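## Task

Scene 1: a yellow sponge lies on the floor beneath one of the desks. Move it onto the top surface of that same desk, resting directly on the desk and not on some other object there. It must stay there without the robot holding or propping it. The robot must not tip over or finish leaning, or the scene fails.

## Robot and tools

Robot: a Hello Robot Stretch 4 with a single arm. It has an omni-wheel base, a lift that rides up a mast, a telescoping arm that reaches straight forward, a wrist with yaw, pitch and roll, and a two-finger gripper. It stands about 1.6 m tall, and the base rim lies within 0.23 m of the base origin. A loose object may sometimes be nudged by the scene on its own.

Frames: the base frame sits on the floor below the base centre, with x forward, y left and z up. hand_pose is a point between the open fingertips, given in the base frame. The printed value can be slightly wrong. The odometry frame is wherever the base frame was when the scene began.

execute_actions(actions, cameras): actions is a list holding zero or one action. An empty list only reports state and images. An action holds base, joints or both, and may add pace and contact_limits. The other kind of action is {"end_of_arm": "enable_torque"} by itself, which wakes any wrist or gripper motor that switched off. cameras selects the images returned: head_camera, head_left_camera, head_right_camera, wrist_camera or all. Null or omitted means all, and [] means none.

base takes exactly one key, and each is a relative move from the pose in the latest state report, not a target pose. translate_m drives straight, in metres, -2 to 2, forward positive. strafe_m slides sideways, in metres, -2 to 2, left positive. rotate_rad turns in place, in radians, -3.2 to 3.2, counter-clockwise (left) positive.

joints holds absolute targets keyed by joint name. lift_m runs 0 to 1.2 m. arm_m is extension, 0 to 0.55 m. wrist_yaw_rad runs -1.134 to 4.276: 0 points forward, positive turns left, 3.14 is folded back, and above 3.4 the arm may get in the way. wrist_pitch_rad runs -1.117 to 4.259: 0 is level and 1.57 points straight down. wrist_roll_rad runs -1.117 to 4.259: 0 keeps the fingers level, and positive turns clockwise as seen from behind. gripper_m is the fingertip gap in metres, -0.038 to 0.141. Below 0 the fingers press together. A target outside a joint's range is clipped and the result notes it. Any other bad value or unknown key rejects the whole call.

pace is "slow", "default", "fast" or "max". These give base speeds of 0.1, 0.3, 0.4 and 0.6 m/s and turn rates of 1, 2, 3 and 4 rad/s. With the lift above 0.2 the base is slowed further. contact_limits {"arm_m": x} runs from 0 (gentlest) to 0.75 (firmest), default 0.5. It decides how hard the arm may push before it stops. A single action may take at most 15 s. Motions begin together but may finish at different times. A part left out of an action may keep pushing toward its previous target.

To unfold the wrist at the start, send lift_m 0.4 with wrist_yaw_rad 0. To grasp, command gripper_m below the object's width. Squeezing harder pulls the object toward the wrist, and opening pushes it away. Neither the reading nor "done" shows whether you are holding anything. A firm grip shows up in the gripper_m effort. If the fingertips jam against a surface below, raise the lift.

wait(seconds): 0 to 10 s with no new command. It returns the same things as an empty execute_actions. zoom_image(camera, region): gives a closer view of the latest full image from one camera. region is [x0, y0, x1, y1] in pixels with the origin at the top left, at most 504 by 504. read_manual(section) only returns licence text. finished_scene(scene): pass 1 or 2. This ends the scene for good, reports success, and gives the next task.

Result lines. base_status and joint_status tell how each motion ended. "done" means it reached its target; for the base, wheel turns count even if the wheels slipped. "off_target" means it stopped short and may still push. "contact_stop_at_<key>" means it hit something; the part holds, though the lift, arm or wheels may go slack. "limit_stop_at_<name>" is a built-in limit: own_body is self-collision, and tilt means the robot leans over 6 degrees and will not drive. "torque_fault" means a wrist motor went limp; send enable_torque. on_its_own lists what you did not command. There, "held at" is a target, not a measured position. A stop in one call cancels the later calls in the same reply. lidar_m gives 12 distances at 30-degree steps: first straight ahead, then counter-clockwise, with the 4th left, 7th behind and 10th right. "-" means nothing seen or closer than 0.25 m. The lidar sees desk tops, but it can miss clear objects and thin legs. wrist_depth_mm is a 7x7 grid of depths in mm, from 100 to 2000. base_odometry comes from wheel turns, with heading between -3.142 and 3.142. If turned_by_wheels and turned_by_imu differ by more than about 0.1, something slipped or hit. base_tilt is in degrees, with forward and right positive. motor_effort is a percentage with the peak in brackets. For the wheel motors, positive turns the base right.

Cameras: head_camera looks forward and down from the mast top, so turn the base to look elsewhere. head_left_camera and head_right_camera are fisheyes aimed more steeply down, and they show the base and arm. wrist_camera looks along the fingers.

Avoid these: turning or driving with more than 1 kg held while arm_m is above 0.2; steady shoves with a raised gripper; ramming the gripper into things, which causes torque faults; drops, slams and hard hits. Release the object on the desk and back the gripper off before calling finished_scene.

Each tool is called after ">>>" by a JSON object that holds its "name" and its "arguments", one argument or row to a line.

## Session

>>> {"name": "execute_actions", "arguments": {
  "actions": []
}}

Scene clock: 0.00 s.
base_odometry: x=+0.000 y=+0.000 heading=+0.000 (m, m, rad; odometry frame)
turned_by_wheels: +0.000 (rad since the last result)
turned_by_imu: +0.000 (rad since the last result)
base_tilt: forward=+0.4 right=+0.2 (deg)
lidar_m: 1.88 2.29 0.86 0.69 0.68 0.77 1.14 1.12 1.27 1.03 1.02 1.17
base_status: not commanded
joint_positions: lift_m=+0.250 arm_m=+0.003 wrist_yaw_rad=+3.220 wrist_pitch_rad=-0.008 wrist_roll_rad=+0.011 gripper_m=+0.057
joint_status: not commanded
motor_effort: lift_m=+18 arm_m=+0 wrist_yaw_rad=+0 wrist_pitch_rad=-7 wrist_roll_rad=-1 gripper_m=-2 wheel_0=+0 wheel_1=+1 wheel_2=+0 (%)
hand_pose: x=-0.1210 y=+0.0646 z=+0.4306 quat_wxyz=(-0.039, +0.004, +0.006, +0.999) (m; base frame)
wrist_depth_mm: - 141 140 1618 1430 904 707 / - - 137 1661 1397 946 707 / - 103 137 1618 1397 931 723 / - 116 139 1661 1499 946 723 / 188 1397 1464 1661 1366 960 732 / 196 1366 202 1499 198 904 732 / 198 1025 1025 135 1042 866 750
pictures: head_camera, head_left_camera, head_right_camera, wrist_camera
Images, in order (width x height): head_camera 420x560, head_left_camera 420x672, head_right_camera 420x672, wrist_camera 616x392.

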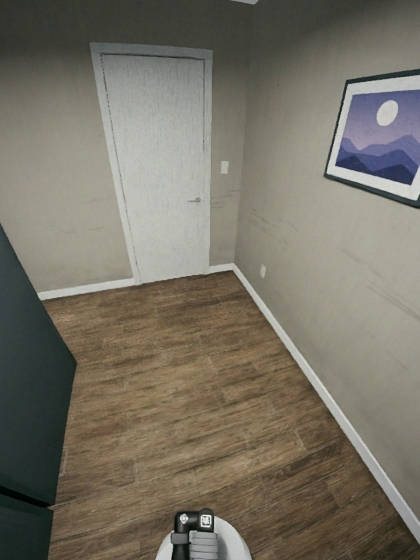

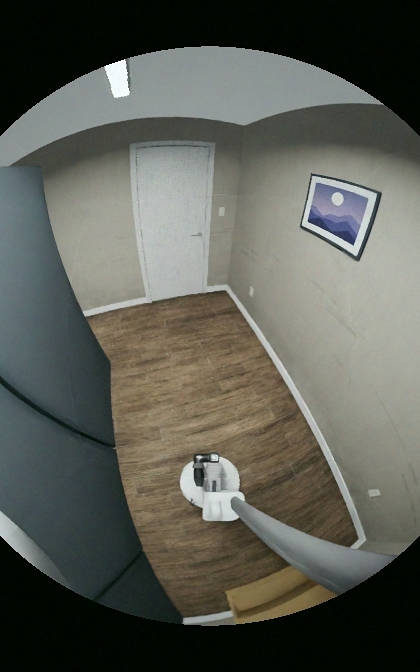

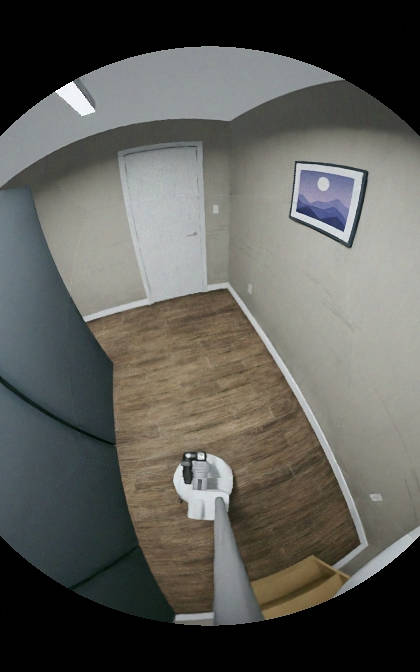

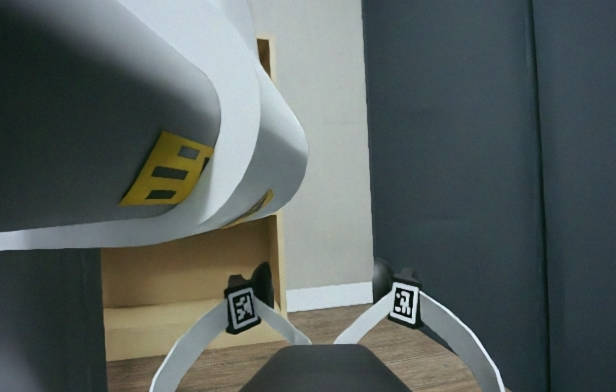

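>>> {"name": "execute_actions", "arguments": {
  "actions": [
    {"base":{"rotate_rad":0.35},"pace":"fast","joints":{"lift_m":0.2}}
  ],
  "cameras": []
}}

>>> {"name": "execute_actions", "arguments": {
  "actions": [
    {"base":{"translate_m":1.8},"pace":"fast"}
  ],
  "cameras": []
}}

>>> {"name": "execute_actions", "arguments": {
  "actions": [
    {"base":{"rotate_rad":1.57},"pace":"fast"}
  ],
  "cameras": ["head_camera","head_left_camera"]
}}

Scene clock: 1.20 s.
base_odometry: x=+0.000 y=+0.000 heading=+0.350 (m, m, rad; odometry frame)
turned_by_wheels: +0.350 (rad since the last result)
turned_by_imu: +0.350 (rad since the last result)
base_tilt: forward=+0.5 right=+0.3 (deg)
lidar_m: 2.30 0.98 0.72 0.68 0.71 0.98 1.13 1.19 1.08 1.05 1.07 1.47
base_status: done
joint_positions: lift_m=+0.200 arm_m=+0.003 wrist_yaw_rad=+3.220 wrist_pitch_rad=-0.008 wrist_roll_rad=+0.011 gripper_m=+0.057
joint_status: all done
motor_effort: lift_m=+16(18) arm_m=+0(0) wrist_yaw_rad=+1(0) wrist_pitch_rad=-7(6) wrist_roll_rad=+0(1) gripper_m=-3(4) wheel_0=-1(9) wheel_1=+0(9) wheel_2=+0(8) (%)
hand_pose: x=-0.1210 y=+0.0646 z=+0.3808 quat_wxyz=(-0.039, +0.004, +0.006, +0.999) (m; base frame)
wrist_depth_mm: - 141 139 1430 1537 1499 1025 / - - 138 1499 1537 1499 1025 / - 104 138 1537 1537 1499 1042 / - 116 139 1537 1499 1537 1042 / 187 1661 1576 1499 1499 1499 1060 / 196 1576 202 1255 198 1366 1098 / 197 931 904 135 946 842 917
pictures: none
No camera images: the call's "cameras" was empty. Leave "cameras" out to get every camera's image.

Scene clock: 7.00 s.
base_odometry: x=+1.691 y=+0.618 heading=+0.350 (m, m, rad; odometry frame)
turned_by_wheels: +0.000 (rad since the last result)
turned_by_imu: +0.004 (rad since the last result)
base_tilt: forward=+0.5 right=+0.5 (deg)
lidar_m: 0.49 0.51 0.76 2.03 0.80 0.97 2.80 1.46 1.12 1.05 0.67 0.52
base_status: done
joint_positions: lift_m=+0.200 arm_m=+0.003 wrist_yaw_rad=+3.220 wrist_pitch_rad=-0.008 wrist_roll_rad=+0.011 gripper_m=+0.057
joint_status: not commanded
motor_effort: lift_m=+16(15) arm_m=+0(0) wrist_yaw_rad=+1(0) wrist_pitch_rad=-6(6) wrist_roll_rad=-1(1) gripper_m=-3(3) wheel_0=+1(10) wheel_1=+2(6) wheel_2=+3(14) (%)
hand_pose: x=-0.1210 y=+0.0646 z=+0.3808 quat_wxyz=(-0.039, +0.004, +0.006, +0.999) (m; base frame)
wrist_depth_mm: - 141 139 - - 1537 976 / - - 138 - - 1661 976 / - 104 138 - - 1618 991 / - 116 139 - - 1756 1025 / 187 1756 - - - 1756 1042 / 197 1576 202 1464 198 1366 1025 / 197 931 931 135 946 854 904
pictures: none
No camera images: the call's "cameras" was empty. Leave "cameras" out to get every camera's image.

Scene clock: 8.73 s.
base_odometry: x=+1.691 y=+0.618 heading=+1.920 (m, m, rad; odometry frame)
turned_by_wheels: +1.570 (rad since the last result)
turned_by_imu: +1.570 (rad since the last result)
base_tilt: forward=+0.4 right=+0.2 (deg)
lidar_m: 2.00 0.81 0.97 2.61 1.50 1.11 1.06 0.66 0.51 0.47 0.52 0.74
base_status: done
joint_positions: lift_m=+0.200 arm_m=+0.003 wrist_yaw_rad=+3.220 wrist_pitch_rad=-0.008 wrist_roll_rad=+0.011 gripper_m=+0.057
joint_status: not commanded
motor_effort: lift_m=+15(15) arm_m=+0(0) wrist_yaw_rad=+0(1) wrist_pitch_rad=-7(7) wrist_roll_rad=-1(1) gripper_m=-3(3) wheel_0=-2(12) wheel_1=-2(15) wheel_2=+0(9) (%)
hand_pose: x=-0.1210 y=+0.0646 z=+0.3808 quat_wxyz=(-0.039, +0.004, +0.006, +0.999) (m; base frame)
wrist_depth_mm: - 141 140 1229 1160 1138 1118 / - - 137 1160 1182 1118 1098 / - 104 137 1160 1182 1118 1098 / - 116 139 1182 1205 1138 1098 / 187 866 1229 1182 1182 1138 1098 / 197 1008 202 1160 199 1098 1098 / 198 878 931 135 931 854 917
pictures: head_camera, head_left_camera
Images, in order (width x height): head_camera 420x560, head_left_camera 420x672.

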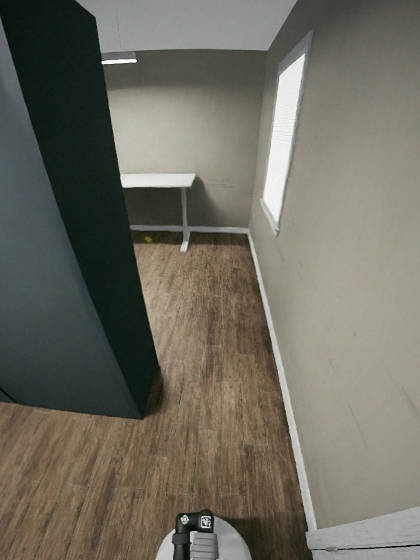

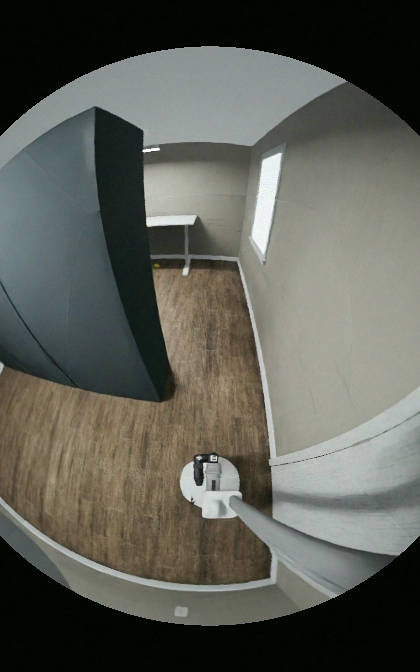

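>>> {"name": "execute_actions", "arguments": {
  "actions": [
    {"base":{"translate_m":1.9},"pace":"fast","joints":{"lift_m":0.4,"wrist_yaw_rad":0}}
  ]
}}

Scene clock: 14.87 s.
base_odometry: x=+1.040 y=+2.403 heading=+1.921 (m, m, rad; odometry frame)
turned_by_wheels: +0.001 (rad since the last result)
turned_by_imu: +0.004 (rad since the last result)
base_tilt: forward=+0.3 right=+0.4 (deg)
lidar_m: 1.36 1.07 1.44 2.42 1.10 0.88 1.99 0.75 0.55 0.48 0.50 0.72
base_status: done
joint_positions: lift_m=+0.400 arm_m=+0.003 wrist_yaw_rad=+0.000 wrist_pitch_rad=-0.008 wrist_roll_rad=+0.011 gripper_m=+0.057
joint_status: all done
motor_effort: lift_m=+20(22) arm_m=+0(0) wrist_yaw_rad=+1(2) wrist_pitch_rad=-7(7) wrist_roll_rad=+0(1) gripper_m=-2(3) wheel_0=+2(7) wheel_1=+3(10) wheel_2=+3(13) (%)
hand_pose: x=+0.4620 y=-0.0874 z=+0.5804 quat_wxyz=(+1.000, +0.006, -0.004, +0.000) (m; base frame)
wrist_depth_mm: 1618 1618 1576 1618 1618 960 654 / 931 1008 1618 1661 1618 991 647 / 1708 1281 1661 1618 1576 1008 683 / 1661 1661 1618 1618 1537 1008 683 / 1618 1661 1618 1618 1618 1025 691 / 1661 1661 203 1576 197 976 699 / 1499 1255 1366 135 1366 904 707
pictures: head_camera, head_left_camera, head_right_camera, wrist_camera
camera_calibration (this result's frames):
wrist_camera: T_world_to_cam=[[0.0393928, -0.998335, -0.0421394, -0.0721186], [0.00909216, 0.0425285, -0.999054, 0.638877], [0.999182, 0.0389724, 0.0107523, -0.234751], [0, 0, 0, 1]] pos_world=[0.231591, -0.0900202, 0.637758]
Images, in order (width x height): head_camera 420x560, head_left_camera 420x672, head_right_camera 420x672, wrist_camera 616x392.

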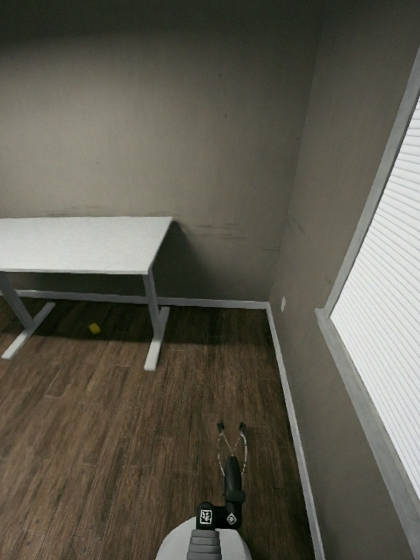

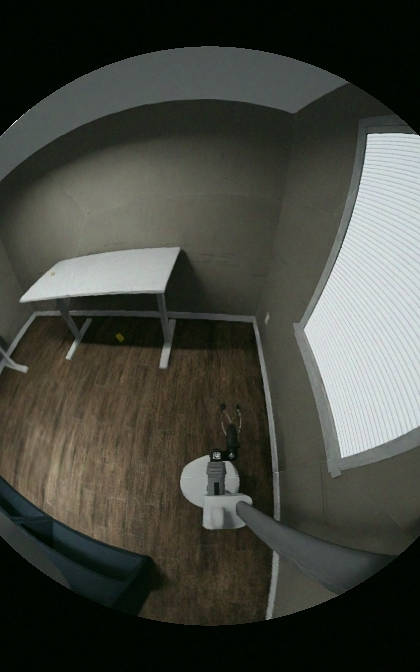

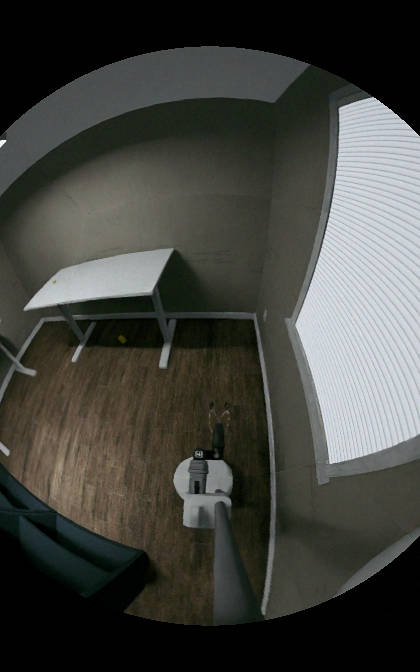

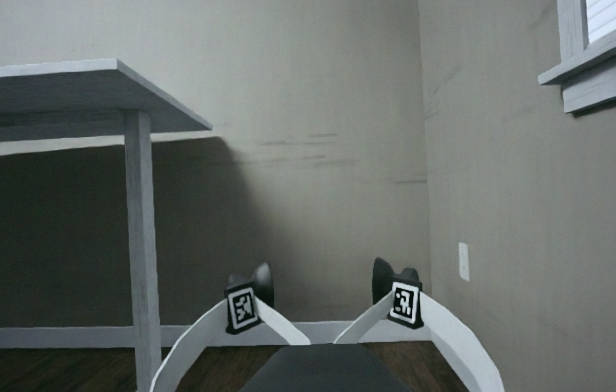

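>>> {"name": "execute_actions", "arguments": {
  "actions": [
    {"base":{"strafe_m":1.15},"pace":"fast","joints":{"lift_m":0.25,"wrist_pitch_rad":0.6,"gripper_m":0.14,"arm_m":0.15}}
  ],
  "cameras": ["head_camera","head_left_camera","wrist_camera"]
}}

Scene clock: 19.00 s.
base_odometry: x=-0.041 y=+2.008 heading=+1.921 (m, m, rad; odometry frame)
turned_by_wheels: +0.000 (rad since the last result)
turned_by_imu: -0.002 (rad since the last result)
base_tilt: forward=+0.3 right=+0.3 (deg)
lidar_m: 0.97 1.02 1.36 1.27 1.10 0.79 0.75 0.79 1.76 1.63 1.70 1.03
base_status: done
joint_positions: lift_m=+0.250 arm_m=+0.149 wrist_yaw_rad=+0.000 wrist_pitch_rad=+0.602 wrist_roll_rad=+0.011 gripper_m=+0.140
joint_status: all done
motor_effort: lift_m=+16(18) arm_m=+8(9) wrist_yaw_rad=+0(2) wrist_pitch_rad=-6(4) wrist_roll_rad=-1(1) gripper_m=-1(2) wheel_0=+1(13) wheel_1=-2(15) wheel_2=+1(2) (%)
hand_pose: x=+0.5572 y=-0.0874 z=+0.2650 quat_wxyz=(+0.955, +0.005, +0.296, -0.002) (m; base frame)
wrist_depth_mm: 931 1308 1336 1336 1336 1336 1308 / 1025 1430 1366 1336 1308 1160 1160 / 1008 1060 1008 991 946 931 854 / 809 809 788 778 750 732 723 / 676 654 640 634 615 609 597 / 559 530 517 535 504 208 504 / 484 473 469 133 455 445 442
pictures: head_camera, head_left_camera, wrist_camera
camera_calibration (this result's frames):
wrist_camera: T_world_to_cam=[[0.00826276, -0.998337, -0.0570478, -0.0678459], [-0.565047, 0.0424072, -0.823968, 0.596397], [0.825018, 0.0390429, -0.563757, -0.0772421], [0, 0, 0, 1]] pos_world=[0.401279, -0.0900089, 0.443996]
Images, in order (width x height): head_camera 420x560, head_left_camera 420x672, wrist_camera 616x392.

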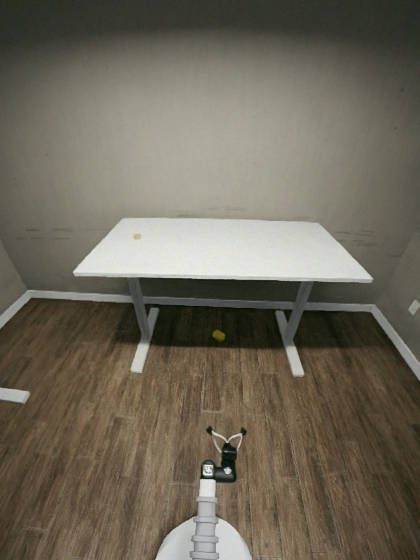

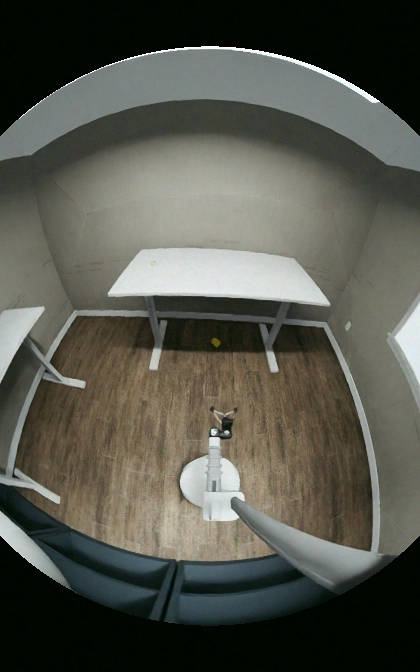

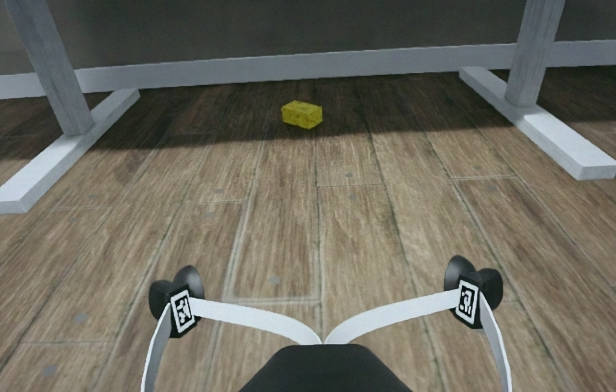

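>>> {"name": "execute_actions", "arguments": {
  "actions": [
    {"base":{"translate_m":0.78},"pace":"fast","joints":{"lift_m":0.3,"wrist_pitch_rad":1.57,"arm_m":0.42}}
  ],
  "cameras": ["head_left_camera","wrist_camera"]
}}

Scene clock: 22.37 s.
base_odometry: x=-0.308 y=+2.741 heading=+1.921 (m, m, rad; odometry frame)
turned_by_wheels: +0.000 (rad since the last result)
turned_by_imu: +0.002 (rad since the last result)
base_tilt: forward=+0.5 right=+0.3 (deg)
lidar_m: 0.25 0.25 0.28 1.29 1.33 1.60 1.55 1.61 1.70 1.65 0.32 0.25
base_status: done
joint_positions: lift_m=+0.300 arm_m=+0.419 wrist_yaw_rad=+0.000 wrist_pitch_rad=+1.570 wrist_roll_rad=+0.011 gripper_m=+0.140
joint_status: all done
motor_effort: lift_m=+19(19) arm_m=+8(9) wrist_yaw_rad=+0(2) wrist_pitch_rad=+0(4) wrist_roll_rad=-1(0) gripper_m=+1(2) wheel_0=+1(7) wheel_1=+1(7) wheel_2=+2(12) (%)
hand_pose: x=+0.5897 y=-0.0874 z=+0.1896 quat_wxyz=(+0.707, +0.004, +0.707, -0.004) (m; base frame)
wrist_depth_mm: 424 421 418 413 413 407 404 / 430 421 418 415 410 407 407 / 424 421 421 418 413 407 404 / 430 427 418 404 413 413 404 / 427 427 415 415 413 407 404 / 430 430 418 415 413 213 407 / 433 424 424 133 415 410 407
pictures: head_left_camera, wrist_camera
camera_calibration (this result's frames):
wrist_camera: T_world_to_cam=[[-0.0421876, -0.998349, -0.0389785, -0.0461435], [-0.999104, 0.0422893, -0.00178893, 0.652696], [0.00343435, 0.0388681, -0.999238, 0.420469], [0, 0, 0, 1]] pos_world=[0.64872, -0.0900122, 0.419518]
Images, in order (width x height): head_left_camera 420x672, wrist_camera 616x392.

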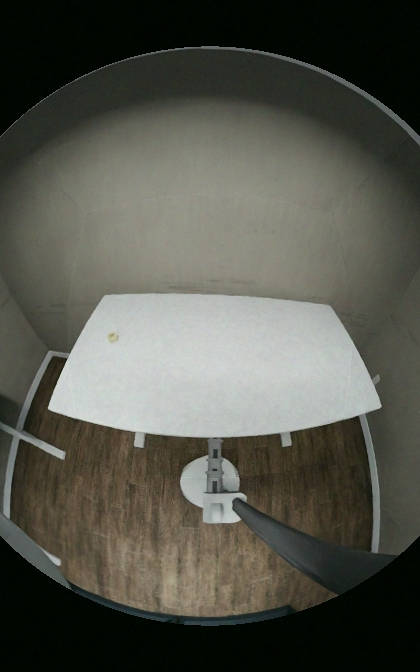

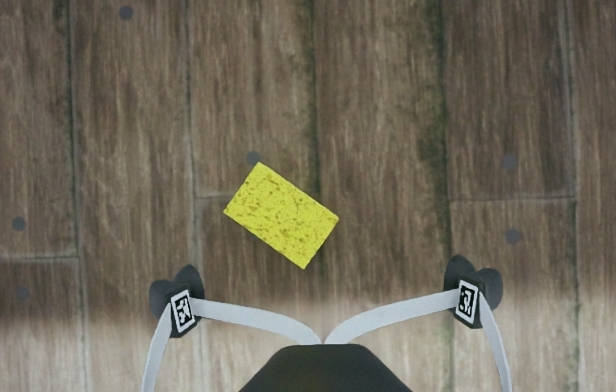

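>>> {"name": "execute_actions", "arguments": {
  "actions": [
    {"base":{"strafe_m":0.04},"joints":{"lift_m":0.2,"wrist_roll_rad":-0.92,"arm_m":0.462,"gripper_m":0.11}}
  ],
  "cameras": ["wrist_camera"]
}}

Scene clock: 23.93 s.
base_odometry: x=-0.346 y=+2.727 heading=+1.921 (m, m, rad; odometry frame)
turned_by_wheels: +0.000 (rad since the last result)
turned_by_imu: +0.000 (rad since the last result)
base_tilt: forward=+0.4 right=+0.2 (deg)
lidar_m: 0.25 0.25 0.28 1.26 1.30 1.61 1.54 1.61 1.77 1.65 0.31 0.25
base_status: done
joint_positions: lift_m=+0.200 arm_m=+0.460 wrist_yaw_rad=+0.000 wrist_pitch_rad=+1.570 wrist_roll_rad=-0.920 gripper_m=+0.110
joint_status: all done
motor_effort: lift_m=+15(18) arm_m=+8(8) wrist_yaw_rad=+0(0) wrist_pitch_rad=+0(0) wrist_roll_rad=-1(6) gripper_m=-4(2) wheel_0=-1(8) wheel_1=+4(8) wheel_2=+0(1) (%)
hand_pose: x=+0.6316 y=-0.0874 z=+0.0899 quat_wxyz=(+0.634, -0.314, +0.633, +0.314) (m; base frame)
wrist_depth_mm: 329 324 320 315 314 309 306 / 327 322 319 315 312 309 306 / 329 324 319 315 312 307 306 / 327 324 320 315 312 309 307 / 329 322 320 268 312 306 309 / 329 325 202 270 270 306 306 / 329 322 320 132 312 309 306
pictures: wrist_camera
camera_calibration (this result's frames):
wrist_camera: T_world_to_cam=[[0.775694, -0.629944, -0.0383286, -0.532712], [-0.630448, -0.77623, -0.0013745, 0.389949], [-0.028886, 0.0252304, -0.999264, 0.339979], [0, 0, 0, 1]] pos_world=[0.668885, -0.0414668, 0.319847]
Images, in order (width x height): wrist_camera 616x392.

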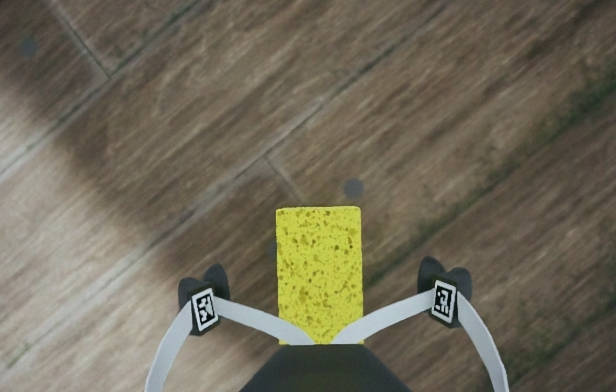

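>>> {"name": "execute_actions", "arguments": {
  "actions": [
    {"joints":{"lift_m":0.143}}
  ],
  "cameras": []
}}

>>> {"name": "execute_actions", "arguments": {
  "actions": [
    {"joints":{"gripper_m":0.02}}
  ],
  "cameras": ["wrist_camera"]
}}

>>> {"name": "execute_actions", "arguments": {
  "actions": [
    {"base":{"translate_m":-0.3},"joints":{"lift_m":0.3,"arm_m":0.12}}
  ],
  "cameras": ["wrist_camera","head_left_camera"]
}}

Scene clock: 25.23 s.
base_odometry: x=-0.346 y=+2.727 heading=+1.921 (m, m, rad; odometry frame)
turned_by_wheels: +0.000 (rad since the last result)
turned_by_imu: +0.000 (rad since the last result)
base_tilt: forward=+0.5 right=+0.4 (deg)
lidar_m: 0.25 0.25 0.30 1.24 1.32 1.61 1.55 1.61 1.76 1.69 0.31 0.25
base_status: not commanded
joint_positions: lift_m=+0.143 arm_m=+0.461 wrist_yaw_rad=+0.000 wrist_pitch_rad=+1.570 wrist_roll_rad=-0.920 gripper_m=+0.110
joint_status: all done
motor_effort: lift_m=+15(17) arm_m=+8(8) wrist_yaw_rad=+1(0) wrist_pitch_rad=+0(0) wrist_roll_rad=-2(2) gripper_m=+0(1) wheel_0=+0(0) wheel_1=+3(4) wheel_2=+0(0) (%)
hand_pose: x=+0.6316 y=-0.0874 z=+0.0329 quat_wxyz=(+0.634, -0.314, +0.633, +0.314) (m; base frame)
wrist_depth_mm: 267 264 260 258 254 251 250 / 268 264 259 258 256 251 249 / 268 265 260 258 255 253 249 / 267 265 262 258 255 253 250 / 268 265 260 213 256 254 251 / 268 265 202 213 212 251 251 / 268 266 262 133 255 252 250
pictures: none
No camera images: the call's "cameras" was empty. Leave "cameras" out to get every camera's image.

Scene clock: 26.97 s.
base_odometry: x=-0.346 y=+2.727 heading=+1.921 (m, m, rad; odometry frame)
turned_by_wheels: +0.000 (rad since the last result)
turned_by_imu: +0.000 (rad since the last result)
base_tilt: forward=+0.4 right=+0.3 (deg)
lidar_m: 0.25 0.25 0.28 1.25 1.31 1.62 1.53 1.63 1.78 1.66 0.30 0.25
base_status: not commanded
joint_positions: lift_m=+0.143 arm_m=+0.461 wrist_yaw_rad=+0.000 wrist_pitch_rad=+1.570 wrist_roll_rad=-0.920 gripper_m=+0.020
joint_status: all done
motor_effort: lift_m=+15(15) arm_m=+8(8) wrist_yaw_rad=+0(0) wrist_pitch_rad=+0(1) wrist_roll_rad=-1(1) gripper_m=-19(17) wheel_0=+0(0) wheel_1=+4(3) wheel_2=+0(0) (%)
hand_pose: x=+0.6316 y=-0.0874 z=+0.0329 quat_wxyz=(+0.634, -0.314, +0.633, +0.314) (m; base frame)
wrist_depth_mm: 267 264 260 258 255 252 250 / 268 267 260 257 255 252 250 / 267 265 262 258 255 253 250 / 268 265 260 257 256 254 249 / 267 265 262 201 255 252 250 / 267 266 192 202 190 251 250 / 268 266 263 145 255 252 250
pictures: wrist_camera
camera_calibration (this result's frames):
wrist_camera: T_world_to_cam=[[0.775695, -0.629942, -0.0383286, -0.534899], [-0.630446, -0.776232, -0.0013745, 0.389871], [-0.0288861, 0.0252303, -0.999264, 0.283031], [0, 0, 0, 1]] pos_world=[0.668887, -0.0414667, 0.262857]
Images, in order (width x height): wrist_camera 616x392.

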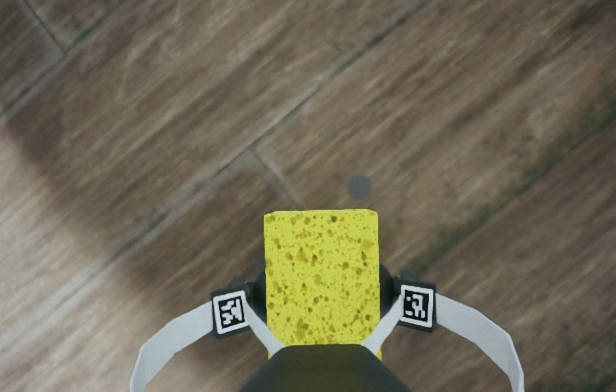

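Scene clock: 29.43 s.
base_odometry: x=-0.243 y=+2.446 heading=+1.921 (m, m, rad; odometry frame)
turned_by_wheels: -0.001 (rad since the last result)
turned_by_imu: +0.000 (rad since the last result)
base_tilt: forward=+0.4 right=+0.4 (deg)
lidar_m: 0.49 0.51 0.73 1.23 1.29 1.31 1.24 1.30 1.76 1.69 0.73 0.55
base_status: done
joint_positions: lift_m=+0.300 arm_m=+0.121 wrist_yaw_rad=+0.000 wrist_pitch_rad=+1.570 wrist_roll_rad=-0.920 gripper_m=+0.020
joint_status: all done
motor_effort: lift_m=+20(22) arm_m=-8(8) wrist_yaw_rad=+1(0) wrist_pitch_rad=+0(0) wrist_roll_rad=-1(2) gripper_m=-17(19) wheel_0=-4(4) wheel_1=-4(8) wheel_2=+0(11) (%)
hand_pose: x=+0.2925 y=-0.0874 z=+0.1895 quat_wxyz=(+0.634, -0.314, +0.633, +0.314) (m; base frame)
wrist_depth_mm: 436 427 421 415 410 407 402 / 433 424 424 413 413 410 404 / 433 430 418 418 413 404 402 / 246 325 421 421 413 407 404 / 214 240 424 201 410 407 407 / 211 215 192 201 190 404 404 / 210 209 263 145 413 413 404
pictures: head_left_camera, wrist_camera
camera_calibration (this result's frames):
wrist_camera: T_world_to_cam=[[0.775577, -0.630078, -0.0385114, -0.265795], [-0.630581, -0.776122, -0.00122587, 0.176317], [-0.0291172, 0.0252353, -0.999257, 0.42976], [0, 0, 0, 1]] pos_world=[0.32984, -0.0414732, 0.41942]
Images, in order (width x height): head_left_camera 420x672, wrist_camera 616x392.

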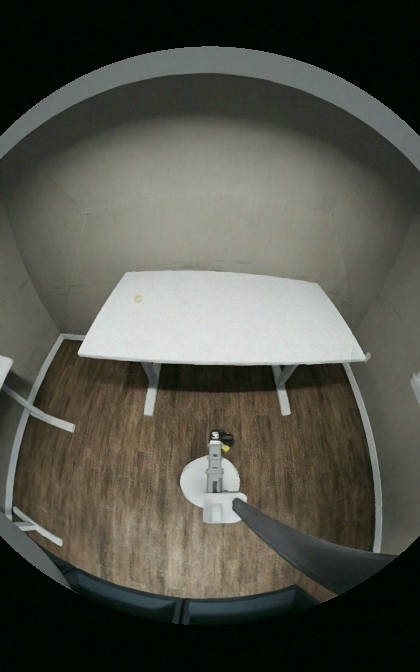

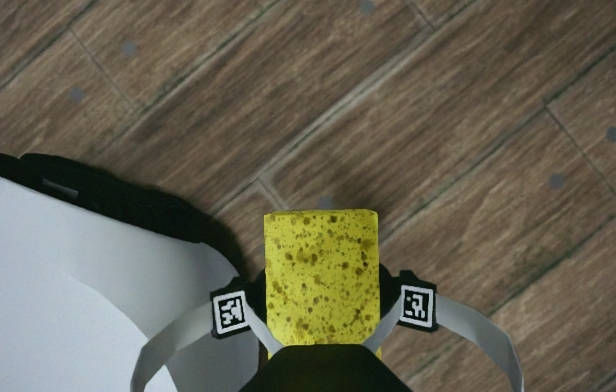

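>>> {"name": "execute_actions", "arguments": {
  "actions": [
    {"joints":{"lift_m":1.15},"pace":"fast"}
  ],
  "cameras": ["wrist_camera"]
}}

>>> {"name": "execute_actions", "arguments": {
  "actions": [
    {"joints":{"arm_m":0.5},"contact_limits":{"arm_m":0.15}}
  ],
  "cameras": ["wrist_camera","head_left_camera"]
}}

Scene clock: 32.70 s.
base_odometry: x=-0.243 y=+2.446 heading=+1.921 (m, m, rad; odometry frame)
turned_by_wheels: +0.000 (rad since the last result)
turned_by_imu: +0.001 (rad since the last result)
base_tilt: forward=+0.5 right=+0.4 (deg)
lidar_m: 0.50 0.52 0.73 1.25 1.31 1.29 1.24 1.32 1.79 1.68 0.74 0.53
base_status: not commanded
joint_positions: lift_m=+1.150 arm_m=+0.121 wrist_yaw_rad=+0.000 wrist_pitch_rad=+1.570 wrist_roll_rad=-0.920 gripper_m=+0.020
joint_status: all done
motor_effort: lift_m=+20(22) arm_m=-8(8) wrist_yaw_rad=+1(1) wrist_pitch_rad=+0(0) wrist_roll_rad=-1(1) gripper_m=-18(17) wheel_0=-3(3) wheel_1=-4(3) wheel_2=+0(0) (%)
hand_pose: x=+0.2926 y=-0.0874 z=+1.0396 quat_wxyz=(+0.634, -0.314, +0.633, +0.314) (m; base frame)
wrist_depth_mm: 1366 1281 1308 1281 1255 307 307 / 1308 1308 1281 1281 1281 1255 307 / 1366 1308 1281 1255 1229 1281 315 / 1336 1308 1078 1308 1281 1255 1255 / 1336 1336 1078 201 1255 1255 1205 / 1366 1308 191 201 189 1229 1255 / 1308 1336 1308 145 1281 1281 1229
pictures: wrist_camera
camera_calibration (this result's frames):
wrist_camera: T_world_to_cam=[[0.775659, -0.629986, -0.0383438, -0.233305], [-0.63049, -0.776196, -0.00136212, 0.177512], [-0.0289042, 0.0252319, -0.999264, 1.27912], [0, 0, 0, 1]] pos_world=[0.329856, -0.0414688, 1.26947]
Images, in order (width x height): wrist_camera 616x392.

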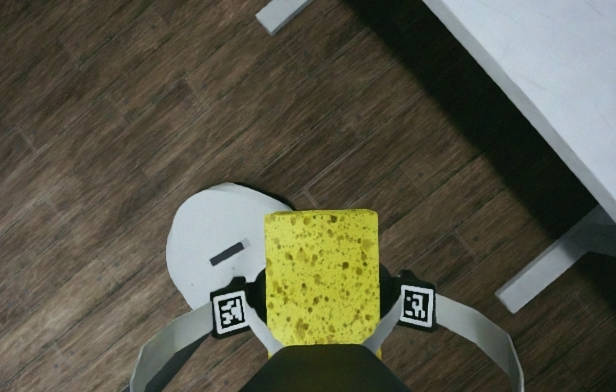

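Scene clock: 34.93 s.
base_odometry: x=-0.243 y=+2.446 heading=+1.921 (m, m, rad; odometry frame)
turned_by_wheels: +0.000 (rad since the last result)
turned_by_imu: +0.001 (rad since the last result)
base_tilt: forward=+0.6 right=+0.3 (deg)
lidar_m: 0.51 0.53 0.70 1.24 1.29 1.28 1.24 1.29 1.76 1.68 0.75 0.53
base_status: not commanded
joint_positions: lift_m=+1.150 arm_m=+0.498 wrist_yaw_rad=+0.000 wrist_pitch_rad=+1.570 wrist_roll_rad=-0.920 gripper_m=+0.020
joint_status: all done
motor_effort: lift_m=+19(20) arm_m=+8(10) wrist_yaw_rad=+0(0) wrist_pitch_rad=+1(1) wrist_roll_rad=-1(1) gripper_m=-16(19) wheel_0=-3(3) wheel_1=-3(4) wheel_2=+0(0) (%)
contact_limits: arm_m 0.15
hand_pose: x=+0.6697 y=-0.0874 z=+1.0396 quat_wxyz=(+0.634, -0.314, +0.633, +0.314) (m; base frame)
wrist_depth_mm: 325 324 319 314 310 306 304 / 327 322 319 315 312 307 306 / 327 322 317 315 312 309 304 / 327 322 320 315 310 306 304 / 1336 324 320 201 310 307 304 / 1336 1078 192 201 190 307 306 / 1366 1098 320 145 310 307 306
pictures: head_left_camera, wrist_camera
camera_calibration (this result's frames):
wrist_camera: T_world_to_cam=[[0.775948, -0.629641, -0.0381788, -0.52614], [-0.630144, -0.776477, -0.00149596, 0.415153], [-0.028703, 0.0252189, -0.99927, 1.28989], [0, 0, 0, 1]] pos_world=[0.706887, -0.0414521, 1.26948]
Images, in order (width x height): head_left_camera 420x672, wrist_camera 616x392.

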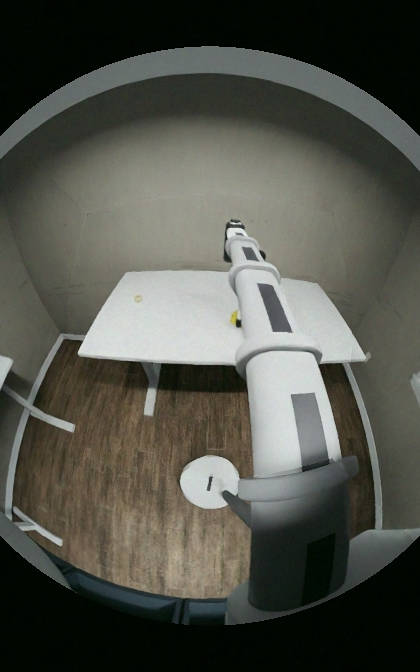

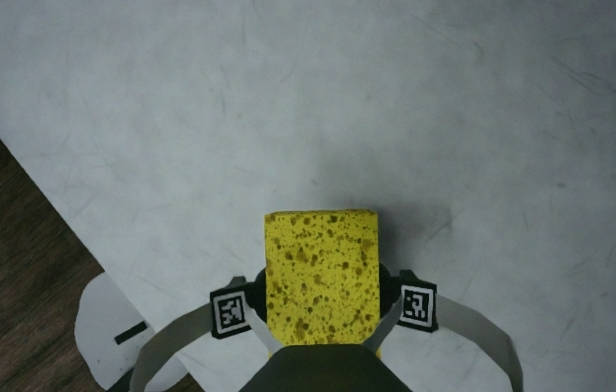

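>>> {"name": "execute_actions", "arguments": {
  "actions": [
    {"joints":{"lift_m":1.093,"arm_m":0.54}}
  ],
  "cameras": []
}}

>>> {"name": "execute_actions", "arguments": {
  "actions": [
    {"joints":{"gripper_m":0.11}}
  ],
  "cameras": []
}}

>>> {"name": "execute_actions", "arguments": {
  "actions": [
    {"joints":{"lift_m":1.17},"pace":"fast"}
  ],
  "cameras": ["wrist_camera"]
}}

Scene clock: 36.20 s.
base_odometry: x=-0.243 y=+2.446 heading=+1.921 (m, m, rad; odometry frame)
turned_by_wheels: +0.000 (rad since the last result)
turned_by_imu: +0.000 (rad since the last result)
base_tilt: forward=+0.5 right=+0.3 (deg)
lidar_m: 0.50 0.54 0.72 1.25 1.29 1.30 1.25 1.31 1.76 1.67 0.73 0.52
base_status: not commanded
joint_positions: lift_m=+1.093 arm_m=+0.539 wrist_yaw_rad=+0.000 wrist_pitch_rad=+1.570 wrist_roll_rad=-0.920 gripper_m=+0.020
joint_status: all done
motor_effort: lift_m=+15(18) arm_m=+8(8) wrist_yaw_rad=+0(0) wrist_pitch_rad=+0(0) wrist_roll_rad=-1(0) gripper_m=-19(19) wheel_0=-3(3) wheel_1=-4(4) wheel_2=+0(0) (%)
hand_pose: x=+0.7097 y=-0.0874 z=+0.9829 quat_wxyz=(+0.634, -0.314, +0.633, +0.314) (m; base frame)
wrist_depth_mm: 267 265 262 257 254 252 250 / 267 264 260 257 255 252 249 / 268 265 260 257 254 251 250 / 267 264 262 258 255 252 251 / 268 264 263 201 254 252 251 / 268 265 191 201 190 251 250 / 1060 266 262 145 254 252 251
pictures: none
No camera images: the call's "cameras" was empty. Leave "cameras" out to get every camera's image.

Scene clock: 37.93 s.
base_odometry: x=-0.243 y=+2.446 heading=+1.921 (m, m, rad; odometry frame)
turned_by_wheels: +0.000 (rad since the last result)
turned_by_imu: +0.000 (rad since the last result)
base_tilt: forward=+0.4 right=+0.3 (deg)
lidar_m: 0.50 0.55 0.71 1.24 1.29 1.29 1.25 1.29 1.75 1.68 0.74 0.53
base_status: not commanded
joint_positions: lift_m=+1.093 arm_m=+0.539 wrist_yaw_rad=+0.000 wrist_pitch_rad=+1.570 wrist_roll_rad=-0.920 gripper_m=+0.110
joint_status: all done
motor_effort: lift_m=+15(15) arm_m=+8(8) wrist_yaw_rad=+1(1) wrist_pitch_rad=+0(0) wrist_roll_rad=+0(0) gripper_m=+0(19) wheel_0=-3(3) wheel_1=-3(4) wheel_2=+0(0) (%)
hand_pose: x=+0.7097 y=-0.0874 z=+0.9829 quat_wxyz=(+0.634, -0.314, +0.633, +0.314) (m; base frame)
wrist_depth_mm: 267 265 260 258 255 251 250 / 267 265 262 256 255 252 249 / 267 265 262 256 255 252 250 / 268 264 263 258 254 251 250 / 268 266 260 213 254 252 250 / 267 265 202 213 212 251 250 / 1060 265 263 132 254 253 251
pictures: none
No camera images: the call's "cameras" was empty. Leave "cameras" out to get every camera's image.

Scene clock: 39.00 s.
base_odometry: x=-0.243 y=+2.446 heading=+1.921 (m, m, rad; odometry frame)
turned_by_wheels: +0.000 (rad since the last result)
turned_by_imu: +0.000 (rad since the last result)
base_tilt: forward=+0.4 right=+0.3 (deg)
lidar_m: 0.49 0.52 0.72 1.25 1.30 1.29 1.22 1.30 1.77 1.66 0.75 0.53
base_status: not commanded
joint_positions: lift_m=+1.170 arm_m=+0.539 wrist_yaw_rad=+0.000 wrist_pitch_rad=+1.570 wrist_roll_rad=-0.920 gripper_m=+0.110
joint_status: all done
motor_effort: lift_m=+20(21) arm_m=+8(8) wrist_yaw_rad=+1(1) wrist_pitch_rad=+0(0) wrist_roll_rad=-1(1) gripper_m=-1(1) wheel_0=-3(3) wheel_1=-4(3) wheel_2=+0(0) (%)
hand_pose: x=+0.7097 y=-0.0874 z=+1.0596 quat_wxyz=(+0.634, -0.314, +0.633, +0.314) (m; base frame)
wrist_depth_mm: 349 343 338 334 332 325 325 / 349 343 342 334 330 327 324 / 347 343 342 334 330 329 324 / 349 343 342 336 332 329 322 / 1366 345 340 290 330 329 322 / 1366 342 202 290 289 327 324 / 1336 1098 342 132 332 325 325
pictures: wrist_camera
camera_calibration (this result's frames):
wrist_camera: T_world_to_cam=[[0.775867, -0.629735, -0.0382646, -0.556248], [-0.630238, -0.7764, -0.00142624, 0.440366], [-0.0288105, 0.0252224, -0.999267, 1.31109], [0, 0, 0, 1]] pos_world=[0.746883, -0.0414567, 1.28947]
Images, in order (width x height): wrist_camera 616x392.

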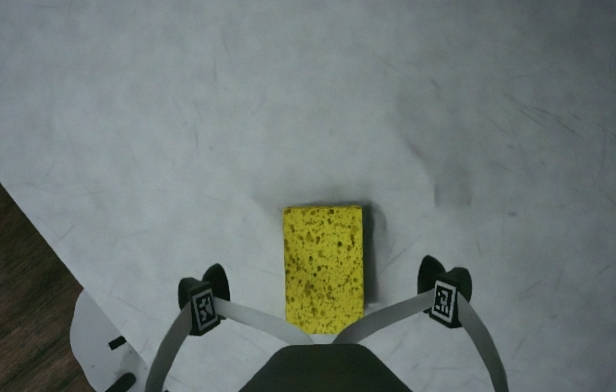

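>>> {"name": "finished_scene", "arguments": {
  "scene": 1
}}

The scene is finished: the task was done.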